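# Move four cartons into the blue container

## Task

Place all four cartons inside the blue container so each rests flat on its floor with the same face upward as it had originally. They must stay there on their own, not propped by a robot, and at the end both cups must have released and the arms pulled away.

## Robot and tools

Robot: two arms, left_arm and right_arm, each ending in a suction cup instead of fingers. The scene frame has its origin on the table surface midway between the arms, +x pointing out across the table, +z pointing up, and left_arm mounted on the +y side. The names left and right do not refer to sides of any picture. Each arm is tracked by its cup point, the middle of the cup rim; the cup opens along that point's own +z axis. Starting roughly 4 cm back from the rim, the tool body and camera stick out as far as 9 cm sideways, so leave room for them.

execute_actions takes "actions", a list holding zero or one item, plus an optional "pictures" boolean. An empty list just reports the state. An item with "rows" gives 1 to 15 rows and an optional "steps" (1 to 15, default 15); each step lasts 1/30 s, one row per step, and the final row repeats to fill the remaining steps. An item with only "steps" (up to 300) is a pause counted from the previous result. Every row has 16 numbers: left x, y, z, qw, qx, qy, qz, suction, then the same eight for right. x, y, z are absolute goal coordinates in metres in the scene frame, and the quaternion (w first) is an absolute goal orientation in that frame. Suction ranges -1 to 1: above 0.01 means on, 0.01 or less means off, and whatever you send is obeyed, so repeat the current value for an arm whose suction should not change. A call is rejected without effect if any goal lies over 0.6 m from that arm's last reported position along any axis of its cup frame. On every step the goal is cut back to at most 100 mm and 16 degrees from the measured pose; if both cannot be met, position wins. To hold an arm still, resend its whole last reported pose each call, and to keep an orientation, keep sending the same quaternion rather than copying a drifted one.

move takes "target" (one 16-number row, absolute poses as above), optional "speed" (0.002 to 0.5 m/s, default 0.25; turning allowed up to twice that in rad/s) and optional "stop_force" (13 to 80 N, one value shared by both arms, not allowed in the first 0.2 s). Each cup point travels in a straight line, both paths finishing together, lasting 0.5 to 10 s; anything longer is cut off at 10 s. Paths ignore obstacles and the other arm, and the real cup can lag, stray, or overshoot speed, especially near a straightened elbow. With stop_force, an arm's path ends once its wrist sensor feels that much extra push against the motion for two steps; it then backs up two steps and holds, while an untouched arm continues. Pressing can briefly exceed the set value. The push is judged along the line to the target in the starting cup axes, so it is unreliable if the cup rotates during the move. Leave stop_force out when lifting away from something the cup rests on. An arm within 1.5 mm and 0.5 degrees of its goal counts as stationary. The result adds a "move:" line with the outcome (done, off_target, moving, held, fault, contact) and limits such as paced (goal clipped) or held (some steps blocked, after which the arm may jump fast), plus each cup's remaining distance.

wait takes "seconds" (0 to 10) and sends nothing new. zoom_image takes "camera" (cam_left_wrist or cam_right_wrist, both 672x504) and "region" [x0, y0, x1, y1] in image pixels from the top-left, at most 504 by 504. finished_scene takes the current scene's number, grades it and cannot be reversed; call it only once everything rests correctly.

Results: one state line per arm with cup position, quaternion and velocities in the scene frame (printed positions get less accurate at long reach). "pose unreachable" means the clearance check altered or stopped that arm's command; HELD marks steps that were not sent. A "Hand target" line shows where each cup is currently being driven. suction_measured shows vacuum: near 0 means no seal, 0.83 or more means airtight; part_present turns 1 at 0.50 and back to 0 below 0.45. Wrist force and torque are in the cup's own axes, pointing from the touched surface back into the arm, with offsets of about 5.5 N, noise up to 3.4 N, and clipping near 100 N. Joint torque figures are noisy and not a contact gauge. MOTOR HOT appears at 70 °C; at 85 °C the arm is braked until it cools.

Picking: switch suction on and press the 36 mm rim fully onto a flat, smooth carton face, away from edges, seams and holes. Vacuum shortens the cup, so a held carton sits up to 12 mm nearer the tool. To release, set the carton down on its support, switch suction off, and lift at least 15 mm before it is truly free. If the cup grabs the table, turn suction off.

Avoid: the arms are stiff, so aiming even slightly into a hard surface can trigger a fault; approach slowly, ideally with stop_force. A joint overload (limits: pan and lift 310, elbow 141, wrists 50.7 N m) or any external force of 150 N halts that arm for 10 s. Do not let the arms collide, do not drop or slam cartons, and never push anything off the table. Motion trails commands by about 0.17 s, and loose items may occasionally be nudged.

Each tool is called after "Request:" as name(argument=value, ...) on one line, values as JSON.

## Session

Request:
execute_actions(actions=[])

Scene clock: 0.00 s of 6000.00 s.
left_arm: end_effector_position=(+0.5808, +0.6565, +0.1997) suction_measured=0.01 part_present=0 end_effector_quat_wxyz=(+0.000, -0.246, +0.969, +0.000) end_effector_velocity=(+0.000, -0.000, +0.000) end_effector_angular_velocity=(-0.001, -0.001, -0.002) | right_arm: end_effector_position=(+0.5734, -0.3945, +0.1996) suction_measured=0.00 part_present=0 end_effector_quat_wxyz=(-0.000, +0.188, +0.982, +0.001) end_effector_velocity=(-0.000, -0.000, +0.000) end_effector_angular_velocity=(+0.000, -0.000, +0.000)
Joint positions: left_arm=[-0.281 -1.557  2.143 -2.158 -1.57   2.339] | right_arm=[-0.279 -1.557  2.143 -2.157 -1.569 -2.897]
Joint velocities: left_arm=[-0.     0.    -0.001 -0.    -0.     0.002] | right_arm=[-0. -0.  0.  0.  0. -0.]
Joint torques (N m, as the arm reports them, + toward a larger angle): no reading
Wrist force (N, on the end effector, along its own x y z axes, offset not removed): no reading
Wrist torque (N m, same axes, about the end effector's origin, offset not removed): no reading
Hand target (left_arm): +0.581, +0.657, +0.200; +0.000, -0.246, +0.969, +0.000
Hand target (right_arm): +0.573, -0.394, +0.200; -0.000, +0.188, +0.982, +0.001

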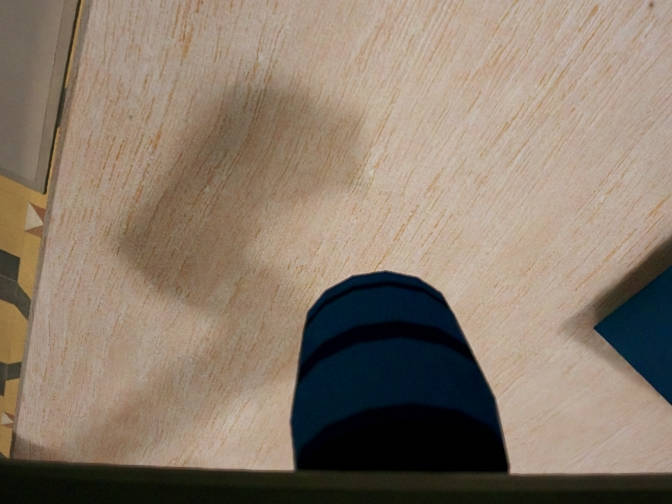

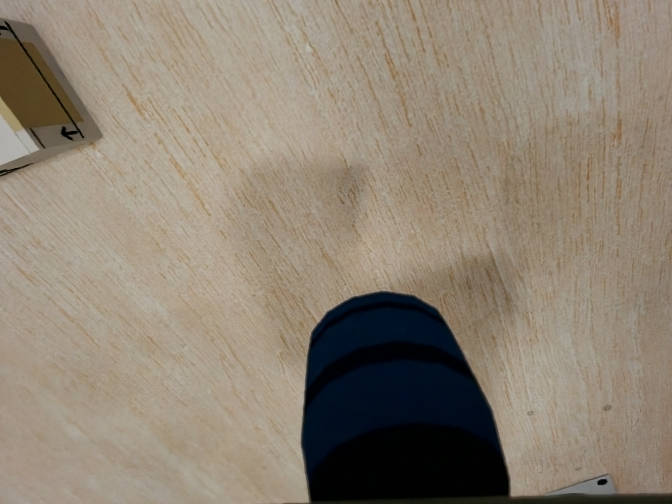

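Request:
move(target=[0.5,0.45,0.5,0,-0.246,0.969,0,0, 0.5,-0.3,0.5,0,0.188,0.982,0,0], speed=0.4)

Scene clock: 9.00 s of 6000.00 s.
left_arm: end_effector_position=(+0.4996, +0.4504, +0.4998) suction_measured=0.01 part_present=0 end_effector_quat_wxyz=(+0.000, -0.246, +0.969, -0.000) end_effector_velocity=(-0.000, -0.001, +0.001) end_effector_angular_velocity=(+0.002, +0.000, +0.001) | right_arm: end_effector_position=(+0.4994, -0.3002, +0.4999) suction_measured=0.00 part_present=0 end_effector_quat_wxyz=(-0.000, +0.188, +0.982, -0.000) end_effector_velocity=(-0.000, +0.000, +0.001) end_effector_angular_velocity=(-0.001, +0.003, -0.000)
Joint positions: left_arm=[-0.659 -1.779  1.784 -1.576 -1.571  1.96 ] | right_arm=[-0.122 -1.799  1.799 -1.571 -1.571 -2.74 ]
Joint velocities: left_arm=[-0.003  0.001 -0.004  0.004  0.002 -0.004] | right_arm=[ 0.001  0.001 -0.003  0.005 -0.001  0.001]
Joint torques (N m, as the arm reports them, + toward a larger angle): left_arm=[-24.95 -14.24 -56.01  -0.08   1.65  -3.54] | right_arm=[ 12.6  -18.53 -53.65  -0.35  -2.4    2.35]
Wrist force (N, on the end effector, along its own x y z axes, offset not removed): left_arm=[-1.2 -4.0 -3.3] | right_arm=[0.9 0.9 2.5]
Wrist torque (N m, same axes, about the end effector's origin, offset not removed): left_arm=[-0.61 0.11 0.09] | right_arm=[0.02 -0.25 0.01]
Hand target (left_arm): +0.500, +0.450, +0.500; +0.000, -0.246, +0.969, -0.000
Hand target (right_arm): +0.499, -0.300, +0.500; -0.000, +0.188, +0.982, -0.000
Off the commanded pose (left_arm): 0.001 m, 0 deg.
Off the commanded pose (right_arm): 0.001 m, 0 deg.
After step 90, 4.33 s passed at rest.
move: done
camera_calibration (this result's frames):
cam_left_wrist: T_world_to_cam=[[0.512992, -0.858375, 0.00572266, 0.131787], [-0.759241, -0.450616, 0.469573, 0.365826], [-0.400491, -0.245232, -0.882875, 0.832059], [0, 0, 0, 1]] pos_world=[0.543376, 0.482017, 0.562068]
cam_right_wrist: T_world_to_cam=[[-0.400659, -0.916047, 0.0181546, -0.0720232], [-0.821796, 0.368055, 0.434956, 0.330978], [-0.405123, 0.15935, -0.900269, 0.778584], [0, 0, 0, 1]] pos_world=[0.558562, -0.311862, 0.558282]

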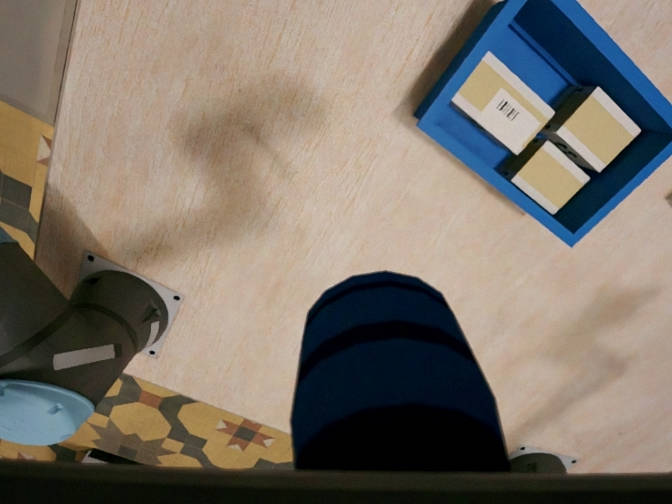

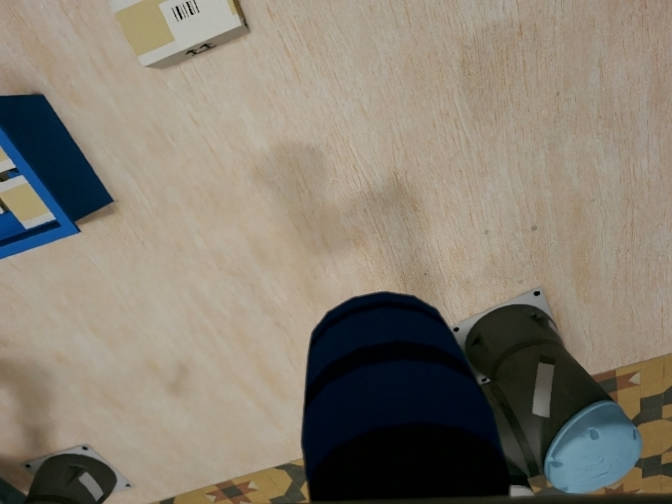

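Request:
move(target=[0.65,0.2,0.36,0,-0.246,0.969,0,0, 0.68,-0.22,0.33,0,0.188,0.982,0,0], speed=0.4)

Scene clock: 22.23 s of 6000.00 s.
left_arm: end_effector_position=(+0.6498, +0.2000, +0.3603) suction_measured=0.01 part_present=0 end_effector_quat_wxyz=(+0.000, -0.246, +0.969, -0.000) end_effector_velocity=(+0.002, -0.002, -0.000) end_effector_angular_velocity=(+0.000, -0.001, -0.000) | right_arm: end_effector_position=(+0.6798, -0.2198, +0.3302) suction_measured=0.00 part_present=0 end_effector_quat_wxyz=(-0.000, +0.188, +0.982, -0.000) end_effector_velocity=(+0.002, +0.001, -0.001) end_effector_angular_velocity=(+0.000, +0.000, +0.000)
Joint positions: left_arm=[-0.778 -1.324  1.566 -1.813 -1.571  1.841] | right_arm=[-0.02  -1.417  1.735 -1.888 -1.571 -2.638]
Joint velocities: left_arm=[-0.     0.005 -0.005  0.     0.001  0.   ] | right_arm=[ 0.001  0.003 -0.002 -0.001  0.     0.   ]
Joint torques (N m, as the arm reports them, + toward a larger angle): left_arm=[-16.88 -50.58 -56.07  -7.01   0.4   -3.34] | right_arm=[  9.25 -48.02 -52.43  -7.25  -2.23   2.11]
Wrist force (N, on the end effector, along its own x y z axes, offset not removed): left_arm=[3.7 -2.7 1.6] | right_arm=[0.7 2.7 1.1]
Wrist torque (N m, same axes, about the end effector's origin, offset not removed): left_arm=[-0.31 -0.62 0.18] | right_arm=[0.20 -0.25 0.17]
Hand target (left_arm): +0.650, +0.200, +0.360; -0.000, -0.246, +0.969, -0.000
Hand target (right_arm): +0.680, -0.220, +0.330; -0.000, +0.188, +0.982, -0.000
Off the commanded pose (left_arm): 0.000 m, 0 deg.
Off the commanded pose (right_arm): 0.000 m, 0 deg.
After step 90, 8.67 s passed at rest.
move: done
camera_calibration (this result's frames):
cam_left_wrist: T_world_to_cam=[[0.513041, -0.858348, 0.00537815, -0.159297], [-0.759149, -0.450807, 0.469539, 0.432491], [-0.400603, -0.244975, -0.882896, 0.707629], [0, 0, 0, 1]] pos_world=[0.693529, 0.23159, 0.422548]
cam_right_wrist: T_world_to_cam=[[-0.400666, -0.916044, 0.0181836, 0.0770027], [-0.821783, 0.368072, 0.434967, 0.523499], [-0.405142, 0.159334, -0.900263, 0.686077], [0, 0, 0, 1]] pos_world=[0.739013, -0.231462, 0.388545]

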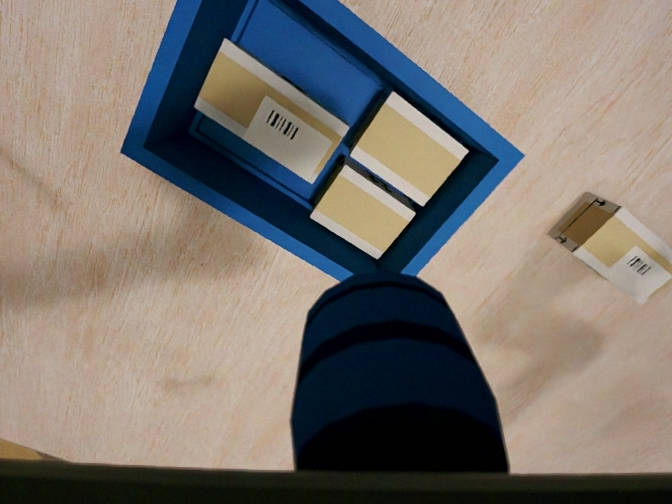

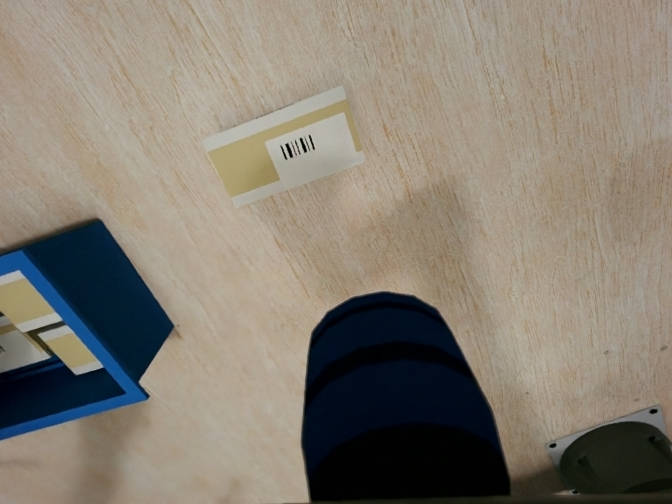

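Request:
zoom_image(camera="cam_left_wrist", region=[110,0,540,290])

Request:
zoom_image(camera="cam_right_wrist", region=[180,60,400,225])

Region (110, 0, 540, 290) of cam_left_wrist's 672x504 image, scaled by 1.172, with more detail than that image has; it fills the top 340 rows of this view, and the rest is white.

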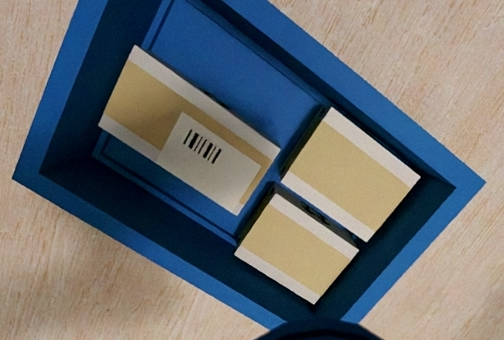

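Region (180, 60, 400, 225) of cam_right_wrist's 672x504 image, scaled by 2.291, with more detail than that image has; it fills the top 378 rows of this view, and the rest is white.

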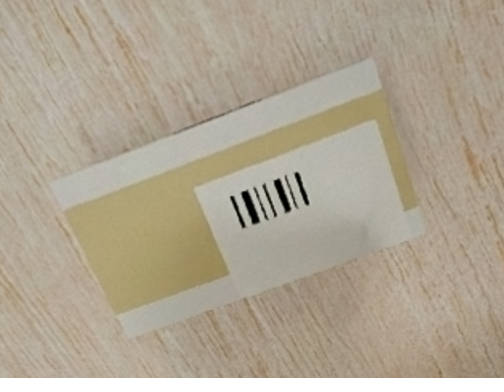

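Request:
move(target=[0.629,0.235,0.16,0,0.492,0.870,0,1, 0.702,-0.197,0.10,0,0.974,0.225,0,1], speed=0.3)

Scene clock: 124.10 s of 6000.00 s.
left_arm: end_effector_position=(+0.6292, +0.2348, +0.1601) suction_measured=0.01 part_present=0 end_effector_quat_wxyz=(-0.000, +0.492, +0.871, +0.000) end_effector_velocity=(+0.000, +0.000, -0.001) end_effector_angular_velocity=(-0.001, -0.000, -0.010) | right_arm: end_effector_position=(+0.7022, -0.1969, +0.1000) suction_measured=0.00 part_present=0 end_effector_quat_wxyz=(-0.000, +0.974, +0.226, -0.000) end_effector_velocity=(-0.000, -0.000, -0.001) end_effector_angular_velocity=(-0.001, -0.000, -0.014)
Joint positions: left_arm=[-0.766 -1.245  1.846 -2.172 -1.571  3.379] | right_arm=[ 0.005 -1.184  1.889 -2.276 -1.571 -0.305]
Joint velocities: left_arm=[ 0.     0.001  0.001 -0.002 -0.     0.01 ] | right_arm=[ 0.     0.001  0.001 -0.001 -0.001  0.014]
Joint torques (N m, as the arm reports them, + toward a larger angle): left_arm=[ 19.05 -51.01 -24.48  -7.18  -1.64   3.05] | right_arm=[ 12.56 -59.07 -30.3   -7.58  -1.86   2.28]
Wrist force (N, on the end effector, along its own x y z axes, offset not removed): left_arm=[1.4 0.5 2.3] | right_arm=[1.0 1.7 3.5]
Wrist torque (N m, same axes, about the end effector's origin, offset not removed): left_arm=[0.13 -0.27 0.15] | right_arm=[0.05 -0.29 0.14]
Hand target (left_arm): +0.629, +0.235, +0.160; -0.000, +0.492, +0.870, +0.000
Hand target (right_arm): +0.702, -0.197, +0.100; -0.000, +0.974, +0.225, -0.000
Off the commanded pose (left_arm): 0.000 m, 0 deg.
Off the commanded pose (right_arm): 0.000 m, 0 deg.
After step 90, 94.43 s passed at rest.
move: done
camera_calibration (this result's frames):
cam_left_wrist: T_world_to_cam=[[-0.834328, -0.551245, 0.00515109, 0.657903], [-0.484669, 0.737951, 0.469601, 0.0747228], [-0.262666, 0.389304, -0.882864, 0.295357], [0, 0, 0, 1]] pos_world=[0.662703, 0.19254, 0.222281]
cam_right_wrist: T_world_to_cam=[[-0.409101, 0.912307, 0.0182177, 0.47705], [0.824888, 0.361217, 0.434835, -0.52405], [0.390123, 0.192919, -0.900326, -0.0674898], [0, 0, 0, 1]] pos_world=[0.653773, -0.2329, 0.158422]

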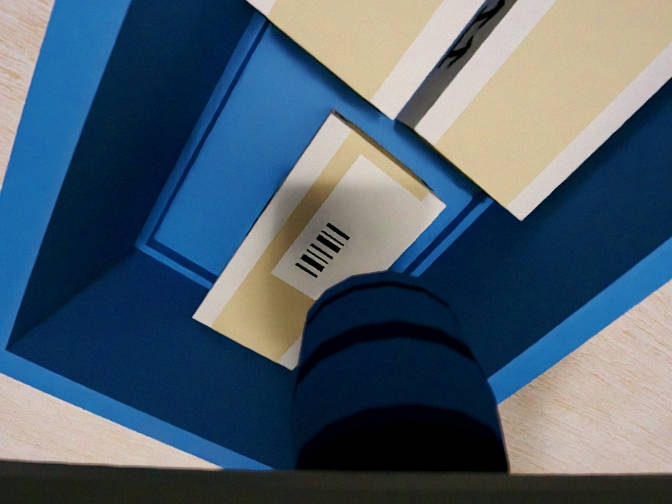

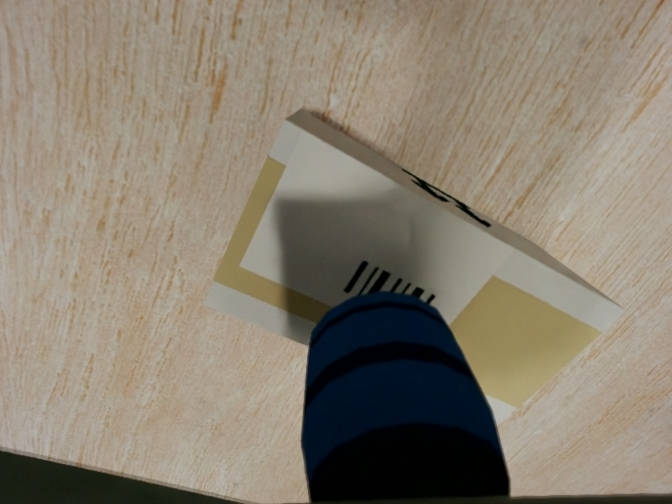

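Request:
move(target=[0.63,0.245,0.13,0,-0.649,0.760,0,1, 0.702,-0.197,0.085,0,-0.609,0.793,0,1], speed=0.2)

Request:
move(target=[0.63,0.245,0.05,0,-0.649,0.760,0,1, 0.702,-0.197,0.04,0,-0.609,0.793,0,1], speed=0.02, stop_force=15)

Scene clock: 178.83 s of 6000.00 s.
left_arm: end_effector_position=(+0.6301, +0.2451, +0.1300) suction_measured=0.01 part_present=0 end_effector_quat_wxyz=(-0.000, -0.649, +0.761, +0.000) end_effector_velocity=(+0.000, +0.001, -0.000) end_effector_angular_velocity=(+0.002, -0.001, +0.015) | right_arm: end_effector_position=(+0.7020, -0.1970, +0.0850) suction_measured=0.00 part_present=0 end_effector_quat_wxyz=(+0.000, -0.610, +0.793, +0.000) end_effector_velocity=(-0.000, -0.000, -0.001) end_effector_angular_velocity=(-0.001, +0.001, -0.012)
Joint positions: left_arm=[-0.756 -1.221  1.877 -2.227 -1.571  0.948] | right_arm=[ 0.005 -1.167  1.898 -2.302 -1.571  1.981]
Joint velocities: left_arm=[ 0.    -0.     0.001 -0.     0.002 -0.015] | right_arm=[ 0.     0.001  0.     0.    -0.001  0.012]
Joint torques (N m, as the arm reports them, + toward a larger angle): left_arm=[ -8.37 -53.69 -23.6   -7.13   1.51  -3.62] | right_arm=[ 11.66 -59.27 -31.47  -7.24  -2.27   1.93]
Wrist force (N, on the end effector, along its own x y z axes, offset not removed): left_arm=[-1.4 -4.7 1.4] | right_arm=[0.6 2.4 2.6]
Wrist torque (N m, same axes, about the end effector's origin, offset not removed): left_arm=[-0.68 0.19 0.10] | right_arm=[0.12 -0.21 -0.02]
Hand target (left_arm): +0.630, +0.245, +0.130; +0.000, -0.649, +0.760, +0.000
Hand target (right_arm): +0.702, -0.197, +0.085; +0.000, -0.609, +0.793, +0.000
Off the commanded pose (left_arm): 0.000 m, 0 deg.
Off the commanded pose (right_arm): 0.000 m, 0 deg.
After step 90, 45.13 s passed at rest.
move: done
camera_calibration (this result's frames):
cam_left_wrist: T_world_to_cam=[[0.993139, -0.116827, 0.00514765, -0.593483], [-0.105545, -0.876541, 0.469613, 0.23848], [-0.0503512, -0.466935, -0.882857, 0.341132], [0, 0, 0, 1]] pos_world=[0.631758, 0.298989, 0.192232]
cam_right_wrist: T_world_to_cam=[[0.957029, -0.289428, 0.0180776, -0.718488], [-0.268193, -0.859654, 0.43482, 0.00946954], [-0.110308, -0.420983, -0.900336, 0.149403], [0, 0, 0, 1]] pos_world=[0.706634, -0.136914, 0.143384]

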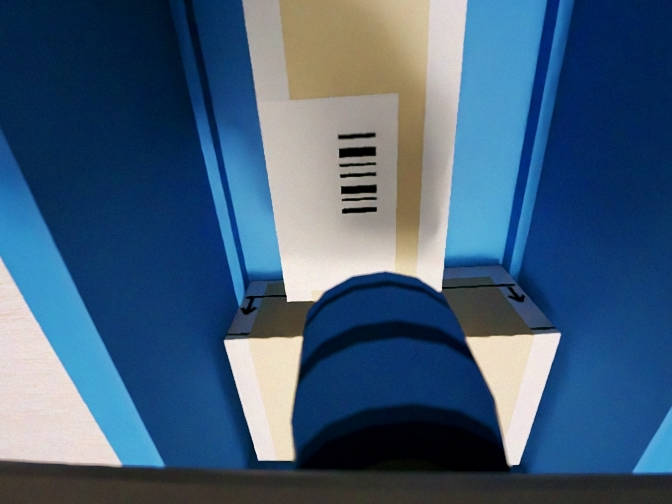

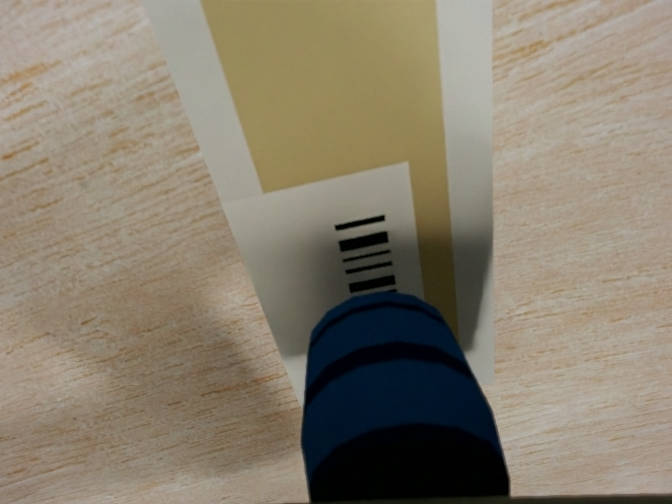

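Scene clock: 183.13 s of 6000.00 s.
left_arm: end_effector_position=(+0.6301, +0.2449, +0.0503) suction_measured=0.91 part_present=1 end_effector_quat_wxyz=(+0.000, -0.649, +0.760, +0.000) end_effector_velocity=(+0.001, -0.001, -0.002) end_effector_angular_velocity=(-0.001, -0.001, -0.003) | right_arm: end_effector_position=(+0.7020, -0.1970, +0.0494) suction_measured=0.88 part_present=1 end_effector_quat_wxyz=(-0.000, -0.609, +0.793, +0.000) end_effector_velocity=(+0.000, -0.000, +0.000) end_effector_angular_velocity=(+0.000, +0.000, -0.001)
Joint positions: left_arm=[-0.757 -1.13   1.922 -2.363 -1.571  0.947] | right_arm=[ 0.005 -1.125  1.916 -2.362 -1.571  1.982]
Joint velocities: left_arm=[-0.     0.003  0.    -0.005  0.     0.003] | right_arm=[-0.001 -0.     0.     0.     0.    -0.   ]
Joint torques (N m, as the arm reports them, + toward a larger angle): left_arm=[-17.4  -57.98 -20.12  -6.61   0.97  -3.43] | right_arm=[  4.81 -78.14 -32.84   1.44   0.26  -1.7 ]
Wrist force (N, on the end effector, along its own x y z axes, offset not removed): left_arm=[-4.4 -4.3 4.5] | right_arm=[0.8 -0.6 -7.8]
Wrist torque (N m, same axes, about the end effector's origin, offset not removed): left_arm=[-0.60 0.69 0.18] | right_arm=[0.27 -0.56 0.09]
Hand target (left_arm): +0.630, +0.245, +0.050; -0.000, -0.649, +0.760, +0.000
Hand target (right_arm): +0.702, -0.197, +0.049; +0.000, -0.609, +0.793, -0.000
Off the commanded pose (left_arm): 0.000 m, 0 deg.
Off the commanded pose (right_arm): 0.009 m, 0 deg.
move: contact (right_arm)
camera_calibration (this result's frames):
cam_left_wrist: T_world_to_cam=[[0.993296, -0.115483, 0.00520047, -0.593495], [-0.104387, -0.876711, 0.469555, 0.275137], [-0.0496663, -0.46695, -0.882888, 0.270254], [0, 0, 0, 1]] pos_world=[0.631659, 0.298872, 0.112498]
cam_right_wrist: T_world_to_cam=[[0.956729, -0.290416, 0.018097, -0.717827], [-0.26908, -0.859342, 0.434888, 0.025646], [-0.110747, -0.42094, -0.900303, 0.117716], [0, 0, 0, 1]] pos_world=[0.706704, -0.136879, 0.107817]

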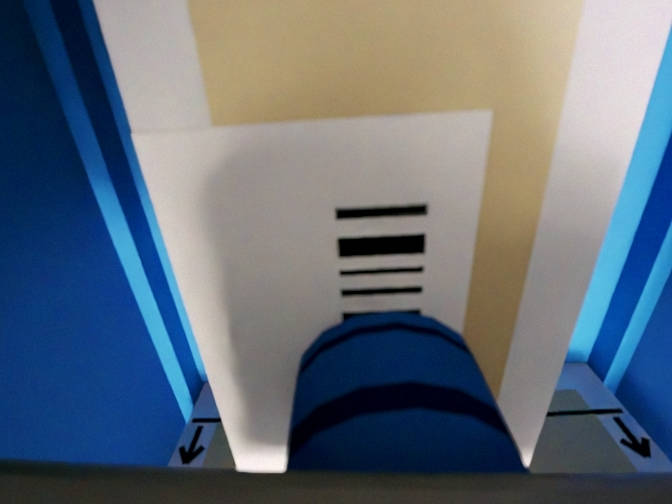

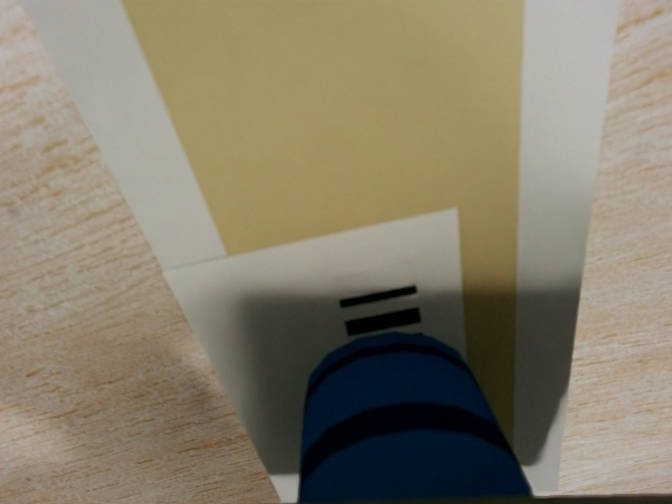

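Request:
move(target=[0.63,0.245,0.062,0,-0.676,0.737,0,1, 0.702,-0.197,0.07,0,-0.639,0.769,0,1], speed=0.03)

Request:
move(target=[0.604,0.245,0.062,0,-0.676,0.737,0,1, 0.702,-0.197,0.22,0,-0.639,0.769,0,1], speed=0.1, stop_force=15)

Scene clock: 206.27 s of 6000.00 s.
left_arm: end_effector_position=(+0.6300, +0.2450, +0.0618) suction_measured=0.91 part_present=1 end_effector_quat_wxyz=(-0.000, +0.676, -0.737, +0.000) end_effector_velocity=(+0.000, -0.001, +0.002) end_effector_angular_velocity=(-0.001, -0.000, +0.011) | right_arm: end_effector_position=(+0.7020, -0.1970, +0.0697) suction_measured=0.88 part_present=1 end_effector_quat_wxyz=(+0.000, -0.639, +0.770, -0.000) end_effector_velocity=(+0.000, -0.000, +0.002) end_effector_angular_velocity=(-0.000, +0.000, +0.010)
Joint positions: left_arm=[-0.757 -1.144  1.917 -2.344 -1.571  0.877] | right_arm=[ 0.005 -1.149  1.906 -2.328 -1.571  1.906]
Joint velocities: left_arm=[-0.    -0.002 -0.002  0.003 -0.001 -0.011] | right_arm=[-0.    -0.003 -0.001  0.004 -0.    -0.01 ]
Joint torques (N m, as the arm reports them, + toward a larger angle): left_arm=[-10.03 -94.47 -44.78  -0.54  -1.36  -3.22] | right_arm=[  8.92 -89.02 -45.46  -1.    -1.62  -1.86]
Wrist force (N, on the end effector, along its own x y z axes, offset not removed): left_arm=[-7.3 0.0 -1.2] | right_arm=[3.4 1.1 5.0]
Wrist torque (N m, same axes, about the end effector's origin, offset not removed): left_arm=[0.10 1.08 0.15] | right_arm=[-0.04 -0.69 0.07]
Hand target (left_arm): +0.630, +0.245, +0.062; -0.000, -0.676, +0.737, -0.000
Hand target (right_arm): +0.702, -0.197, +0.070; +0.000, -0.639, +0.769, -0.000
Off the commanded pose (left_arm): 0.000 m, 0 deg.
Off the commanded pose (right_arm): 0.000 m, 0 deg.
After step 90, 18.60 s passed at rest.
move: done
camera_calibration (this result's frames):
cam_left_wrist: T_world_to_cam=[[0.998934, -0.0458598, 0.00521114, -0.614089], [-0.0429344, -0.881855, 0.469562, 0.232306], [-0.0169386, -0.469286, -0.882884, 0.260438], [0, 0, 0, 1]] pos_world=[0.62782, 0.298919, 0.124055]
cam_right_wrist: T_world_to_cam=[[0.975883, -0.217538, 0.0181309, -0.717246], [-0.203614, -0.877175, 0.434863, -0.0326632], [-0.0786952, -0.428067, -0.900314, 0.112055], [0, 0, 0, 1]] pos_world=[0.702116, -0.136713, 0.128093]

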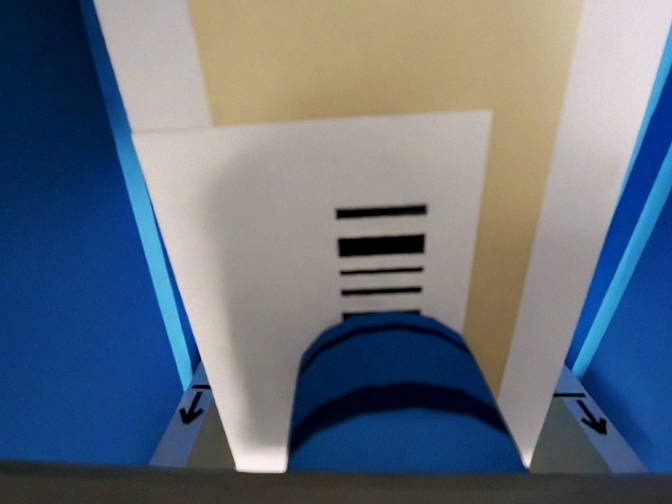

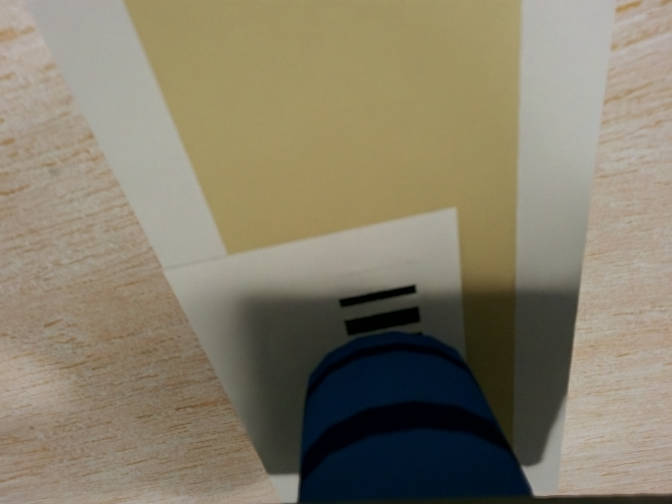

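Scene clock: 208.27 s of 6000.00 s.
left_arm: end_effector_position=(+0.6040, +0.2450, +0.0620) suction_measured=0.91 part_present=1 end_effector_quat_wxyz=(+0.000, +0.676, -0.737, +0.000) end_effector_velocity=(-0.000, +0.000, -0.000) end_effector_angular_velocity=(+0.000, -0.000, -0.000) | right_arm: end_effector_position=(+0.7018, -0.1970, +0.2198) suction_measured=0.88 part_present=1 end_effector_quat_wxyz=(+0.000, -0.639, +0.769, -0.000) end_effector_velocity=(+0.000, -0.001, +0.002) end_effector_angular_velocity=(-0.001, +0.001, -0.001)
Joint positions: left_arm=[-0.781 -1.172  1.962 -2.36  -1.571  0.852] | right_arm=[ 0.005 -1.299  1.799 -2.07  -1.571  1.905]
Joint velocities: left_arm=[-0.    -0.001  0.001 -0.     0.    -0.   ] | right_arm=[-0.    -0.001 -0.002  0.005 -0.001  0.   ]
Joint torques (N m, as the arm reports them, + toward a larger angle): left_arm=[-17.44 -93.8  -21.49  -7.45  -1.56  -3.13] | right_arm=[  2.49 -80.88 -51.31  -1.41  -0.7   -2.19]
Wrist force (N, on the end effector, along its own x y z axes, offset not removed): left_arm=[-0.4 -3.0 5.8] | right_arm=[0.6 2.7 6.7]
Wrist torque (N m, same axes, about the end effector's origin, offset not removed): left_arm=[-0.53 0.10 0.18] | right_arm=[0.20 -0.16 0.08]
Hand target (left_arm): +0.604, +0.245, +0.062; +0.000, +0.676, -0.737, +0.000
Hand target (right_arm): +0.702, -0.197, +0.220; +0.000, -0.639, +0.769, -0.000
Off the commanded pose (left_arm): 0.000 m, 0 deg.
Off the commanded pose (right_arm): 0.000 m, 0 deg.
move: done
camera_calibration (this result's frames):
cam_left_wrist: T_world_to_cam=[[0.998983, -0.0447822, 0.00519729, -0.588467], [-0.0419762, -0.881888, 0.469586, 0.230548], [-0.0164457, -0.469326, -0.882872, 0.259848], [0, 0, 0, 1]] pos_world=[0.60182, 0.298918, 0.124209]
cam_right_wrist: T_world_to_cam=[[0.976148, -0.21635, 0.0181253, -0.719758], [-0.202543, -0.87742, 0.434869, -0.098742], [-0.0781803, -0.428167, -0.900311, 0.246781], [0, 0, 0, 1]] pos_world=[0.701884, -0.136694, 0.278165]

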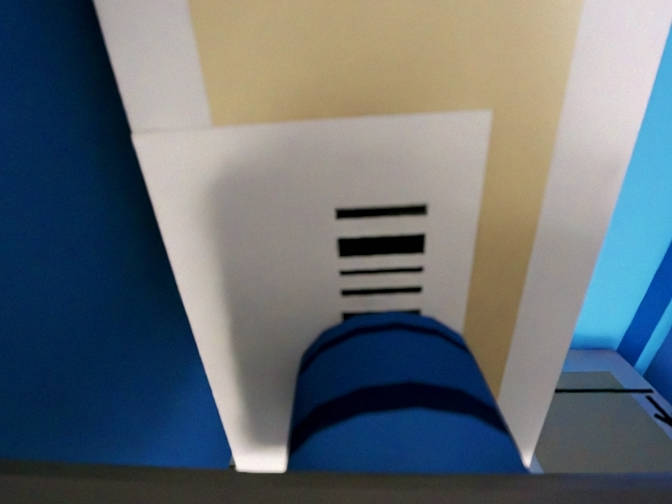

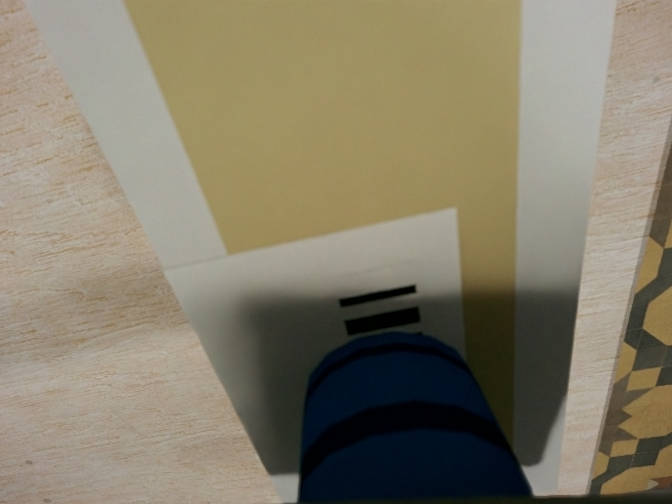

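Request:
move(target=[0.594,0.245,0.062,0,-0.676,0.737,0,1, 0.702,-0.197,0.22,0,-0.639,0.769,0,1], speed=0.004, stop_force=13)

Scene clock: 214.33 s of 6000.00 s.
left_arm: end_effector_position=(+0.5941, +0.2450, +0.0620) suction_measured=0.91 part_present=1 end_effector_quat_wxyz=(+0.000, +0.676, -0.737, +0.000) end_effector_velocity=(-0.001, +0.000, -0.000) end_effector_angular_velocity=(-0.000, +0.001, +0.000) | right_arm: end_effector_position=(+0.7020, -0.1970, +0.2200) suction_measured=0.88 part_present=1 end_effector_quat_wxyz=(+0.000, -0.639, +0.769, +0.000) end_effector_velocity=(+0.000, +0.000, +0.001) end_effector_angular_velocity=(+0.000, -0.001, +0.000)
Joint positions: left_arm=[-0.79  -1.183  1.978 -2.367 -1.571  0.842] | right_arm=[ 0.005 -1.299  1.798 -2.07  -1.571  1.905]
Joint velocities: left_arm=[-0.001 -0.001  0.002 -0.001 -0.001 -0.001] | right_arm=[ 0.    -0.001 -0.    -0.     0.    -0.   ]
Joint torques (N m, as the arm reports them, + toward a larger angle): left_arm=[-18.29 -96.25 -19.93  -7.34   1.36  -3.45] | right_arm=[ -6.04 -59.44 -51.7   -7.69  -1.98  -1.85]
Wrist force (N, on the end effector, along its own x y z axes, offset not removed): left_arm=[-1.6 -7.9 3.8] | right_arm=[1.5 4.6 5.5]
Wrist torque (N m, same axes, about the end effector's origin, offset not removed): left_arm=[-0.93 0.19 0.14] | right_arm=[0.52 -0.32 0.08]
Hand target (left_arm): +0.594, +0.245, +0.062; +0.000, +0.676, -0.737, +0.000
Hand target (right_arm): +0.702, -0.197, +0.220; +0.000, -0.639, +0.769, -0.000
Off the commanded pose (left_arm): 0.000 m, 0 deg.
Off the commanded pose (right_arm): 0.000 m, 0 deg.
After step 90, 0.33 s passed at rest.
move: done
camera_calibration (this result's frames):
cam_left_wrist: T_world_to_cam=[[0.998983, -0.0447788, 0.00520452, -0.578538], [-0.0419769, -0.881898, 0.469568, 0.230124], [-0.0164369, -0.469309, -0.882881, 0.259685], [0, 0, 0, 1]] pos_world=[0.591878, 0.298912, 0.124223]
cam_right_wrist: T_world_to_cam=[[0.976141, -0.216382, 0.0181142, -0.719927], [-0.202566, -0.87741, 0.434877, -0.0987921], [-0.0782059, -0.428171, -0.900308, 0.247007], [0, 0, 0, 1]] pos_world=[0.702056, -0.136699, 0.278386]

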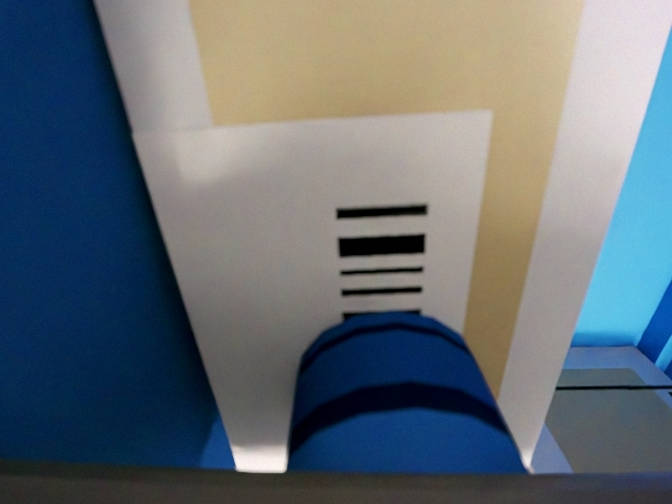

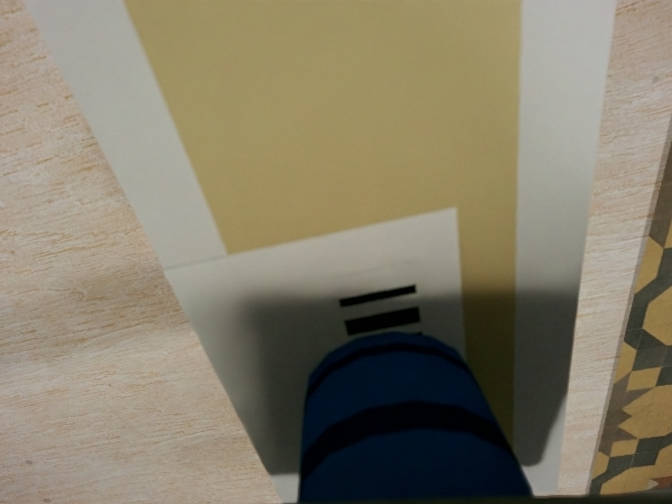

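Request:
move(target=[0.58,0.245,0.062,0,-0.676,0.737,0,1, 0.702,-0.197,0.22,0,-0.639,0.769,0,1], speed=0.004, stop_force=13)

Scene clock: 223.83 s of 6000.00 s.
left_arm: end_effector_position=(+0.5801, +0.2450, +0.0620) suction_measured=0.91 part_present=1 end_effector_quat_wxyz=(+0.000, +0.676, -0.737, +0.000) end_effector_velocity=(-0.001, -0.000, +0.000) end_effector_angular_velocity=(-0.001, +0.000, -0.001) | right_arm: end_effector_position=(+0.7020, -0.1970, +0.2200) suction_measured=0.88 part_present=1 end_effector_quat_wxyz=(-0.000, -0.639, +0.769, -0.000) end_effector_velocity=(-0.000, -0.000, +0.000) end_effector_angular_velocity=(-0.000, -0.000, +0.000)
Joint positions: left_arm=[-0.804 -1.198  2.002 -2.375 -1.571  0.828] | right_arm=[ 0.005 -1.299  1.798 -2.07  -1.571  1.905]
Joint velocities: left_arm=[-0.001 -0.001  0.001 -0.001 -0.001 -0.   ] | right_arm=[ 0.    -0.001 -0.     0.001 -0.    -0.   ]
Joint torques (N m, as the arm reports them, + toward a larger angle): left_arm=[-21.1  -91.26 -19.44  -7.     0.61  -3.3 ] | right_arm=[ -7.03 -57.64 -52.23  -8.04  -1.89  -1.71]
Wrist force (N, on the end effector, along its own x y z axes, offset not removed): left_arm=[0.3 -3.0 3.1] | right_arm=[-0.1 2.2 6.8]
Wrist torque (N m, same axes, about the end effector's origin, offset not removed): left_arm=[0.02 -0.30 0.08] | right_arm=[0.18 -0.03 0.11]
Hand target (left_arm): +0.580, +0.245, +0.062; +0.000, +0.676, -0.737, +0.000
Hand target (right_arm): +0.702, -0.197, +0.220; -0.000, -0.639, +0.769, -0.000
Off the commanded pose (left_arm): 0.000 m, 0 deg.
Off the commanded pose (right_arm): 0.000 m, 0 deg.
After step 90, 2.77 s passed at rest.
move: done
camera_calibration (this result's frames):
cam_left_wrist: T_world_to_cam=[[0.998983, -0.044781, 0.00520541, -0.564552], [-0.0419793, -0.881898, 0.469568, 0.229541], [-0.0164371, -0.469309, -0.882881, 0.259453], [0, 0, 0, 1]] pos_world=[0.577878, 0.298914, 0.12422]
cam_right_wrist: T_world_to_cam=[[0.976141, -0.216382, 0.0181142, -0.719929], [-0.202566, -0.87741, 0.434878, -0.0987912], [-0.0782059, -0.428171, -0.900307, 0.247007], [0, 0, 0, 1]] pos_world=[0.702058, -0.136699, 0.278385]

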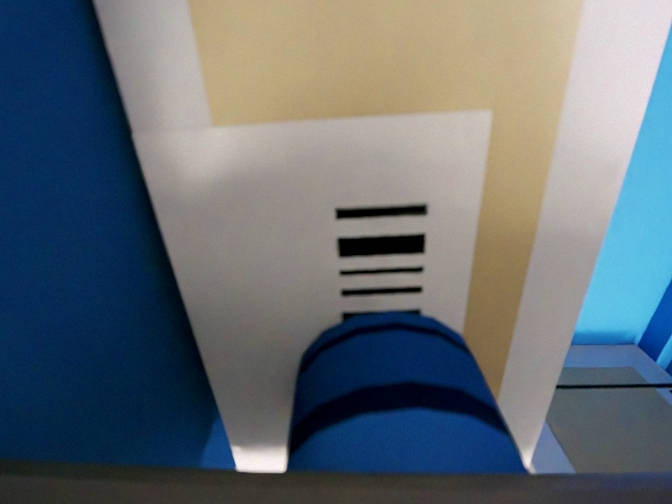

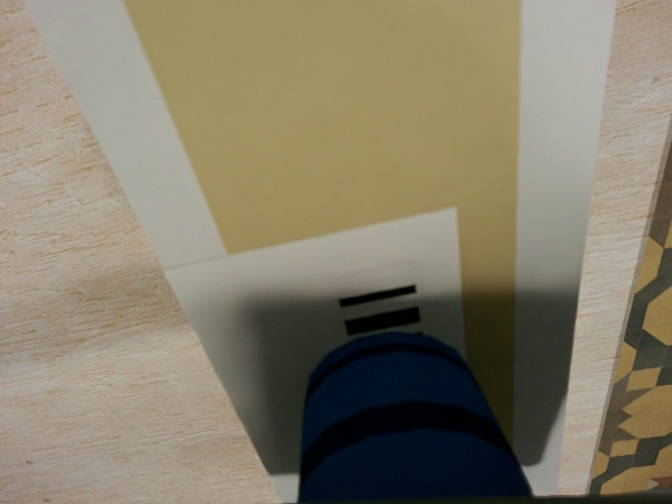

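Request:
move(target=[0.583,0.245,0.062,0,-0.676,0.737,0,1, 0.702,-0.197,0.22,0,-0.639,0.769,0,1], speed=0.01)

Request:
move(target=[0.583,0.245,0.046,0,-0.676,0.737,0,1, 0.702,-0.197,0.22,0,-0.639,0.769,0,1], speed=0.008, stop_force=13)

Scene clock: 231.50 s of 6000.00 s.
left_arm: end_effector_position=(+0.5828, +0.2450, +0.0620) suction_measured=0.91 part_present=1 end_effector_quat_wxyz=(+0.000, +0.676, -0.737, +0.000) end_effector_velocity=(+0.002, -0.000, +0.000) end_effector_angular_velocity=(-0.000, +0.000, +0.001) | right_arm: end_effector_position=(+0.7020, -0.1970, +0.2200) suction_measured=0.88 part_present=1 end_effector_quat_wxyz=(+0.000, -0.639, +0.769, -0.000) end_effector_velocity=(+0.000, +0.000, +0.001) end_effector_angular_velocity=(+0.000, -0.002, +0.000)
Joint positions: left_arm=[-0.801 -1.195  1.997 -2.373 -1.571  0.831] | right_arm=[ 0.005 -1.299  1.798 -2.07  -1.571  1.905]
Joint velocities: left_arm=[ 0.002  0.002 -0.003  0.001 -0.     0.001] | right_arm=[ 0.    -0.001 -0.    -0.002 -0.    -0.   ]
Joint torques (N m, as the arm reports them, + toward a larger angle): left_arm=[ 21.93 -53.95 -43.17  -0.12   0.28   4.02] | right_arm=[ -6.12 -57.57 -52.11  -7.85  -1.55  -1.58]
Wrist force (N, on the end effector, along its own x y z axes, offset not removed): left_arm=[1.1 -3.7 6.2] | right_arm=[2.3 4.0 6.8]
Wrist torque (N m, same axes, about the end effector's origin, offset not removed): left_arm=[-0.36 -0.05 0.32] | right_arm=[0.47 -0.46 0.14]
Hand target (left_arm): +0.583, +0.245, +0.062; -0.000, +0.676, -0.737, -0.000
Hand target (right_arm): +0.702, -0.197, +0.220; +0.000, -0.639, +0.769, -0.000
Off the commanded pose (left_arm): 0.000 m, 0 deg.
Off the commanded pose (right_arm): 0.000 m, 0 deg.
After step 90, 3.97 s passed at rest.
move: done
camera_calibration (this result's frames):
cam_left_wrist: T_world_to_cam=[[0.998983, -0.0447893, 0.00525834, -0.567284], [-0.0420105, -0.881872, 0.469614, 0.229617], [-0.0163965, -0.469357, -0.882856, 0.259521], [0, 0, 0, 1]] pos_world=[0.580609, 0.298893, 0.124272]
cam_right_wrist: T_world_to_cam=[[0.976141, -0.216382, 0.0181145, -0.719929], [-0.202566, -0.87741, 0.434877, -0.0987909], [-0.0782057, -0.428171, -0.900307, 0.247006], [0, 0, 0, 1]] pos_world=[0.702058, -0.136699, 0.278385]

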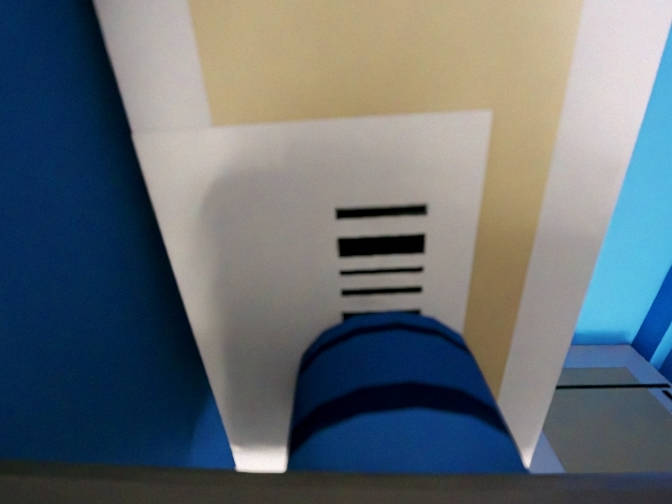

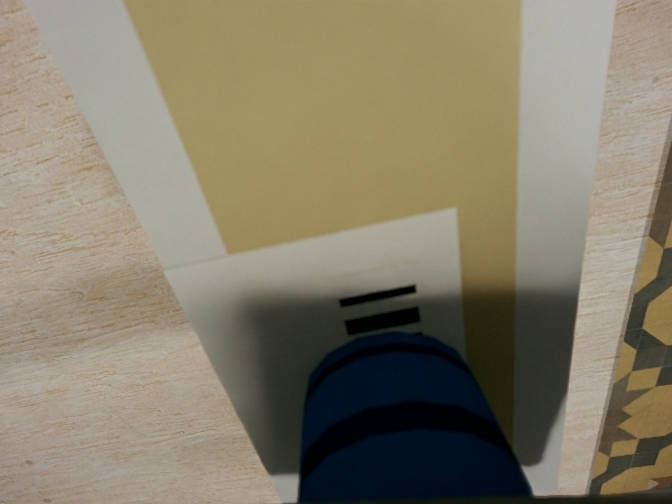

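Scene clock: 233.53 s of 6000.00 s.
left_arm: end_effector_position=(+0.5831, +0.2449, +0.0490) suction_measured=0.91 part_present=1 end_effector_quat_wxyz=(+0.000, +0.676, -0.737, +0.000) end_effector_velocity=(-0.001, +0.000, +0.001) end_effector_angular_velocity=(+0.001, +0.004, -0.001) | right_arm: end_effector_position=(+0.7020, -0.1970, +0.2200) suction_measured=0.88 part_present=1 end_effector_quat_wxyz=(+0.000, -0.639, +0.769, -0.000) end_effector_velocity=(+0.000, -0.000, +0.000) end_effector_angular_velocity=(-0.000, -0.001, -0.000)
Joint positions: left_arm=[-0.801 -1.178  2.003 -2.397 -1.571  0.831] | right_arm=[ 0.005 -1.299  1.798 -2.07  -1.571  1.905]
Joint velocities: left_arm=[-0.    -0.002 -0.001  0.006 -0.002  0.001] | right_arm=[-0.     0.    -0.    -0.001 -0.    -0.   ]
Joint torques (N m, as the arm reports them, + toward a larger angle): left_arm=[ 16.77 -66.19 -15.41   4.     0.5    3.66] | right_arm=[ -5.91 -57.29 -50.61  -8.14  -2.03  -1.55]
Wrist force (N, on the end effector, along its own x y z axes, offset not removed): left_arm=[-0.4 2.7 -33.8] | right_arm=[1.3 0.3 5.7]
Wrist torque (N m, same axes, about the end effector's origin, offset not removed): left_arm=[0.33 -0.40 0.06] | right_arm=[-0.21 -0.24 0.09]
Hand target (left_arm): +0.583, +0.245, +0.049; +0.000, +0.676, -0.737, +0.000
Hand target (right_arm): +0.702, -0.197, +0.220; -0.000, -0.639, +0.769, -0.000
Off the commanded pose (left_arm): 0.003 m, 0 deg.
Off the commanded pose (right_arm): 0.000 m, 0 deg.
move: contact (left_arm)
camera_calibration (this result's frames):
cam_left_wrist: T_world_to_cam=[[0.998982, -0.0447667, 0.00555904, -0.567475], [-0.0421269, -0.881726, 0.469877, 0.2357], [-0.0161333, -0.469633, -0.882715, 0.247869], [0, 0, 0, 1]] pos_world=[0.580826, 0.298826, 0.111202]
cam_right_wrist: T_world_to_cam=[[0.976141, -0.216382, 0.0181144, -0.719929], [-0.202566, -0.87741, 0.434878, -0.0987912], [-0.0782057, -0.428171, -0.900307, 0.247006], [0, 0, 0, 1]] pos_world=[0.702058, -0.136699, 0.278385]

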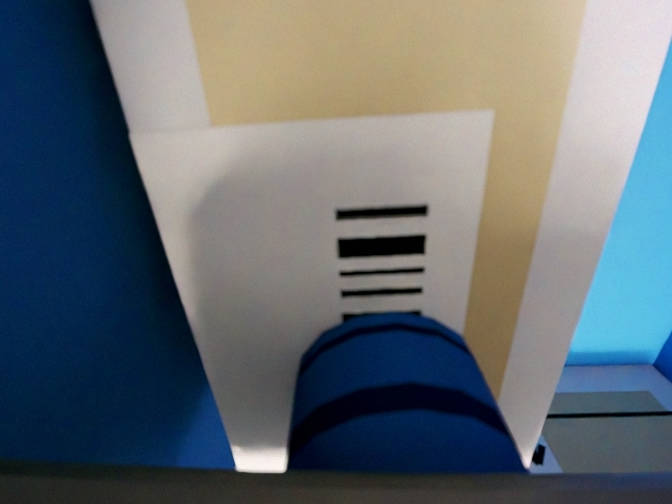

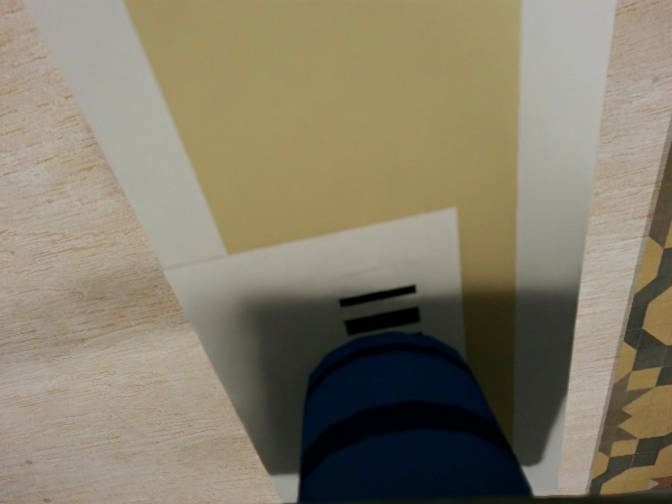

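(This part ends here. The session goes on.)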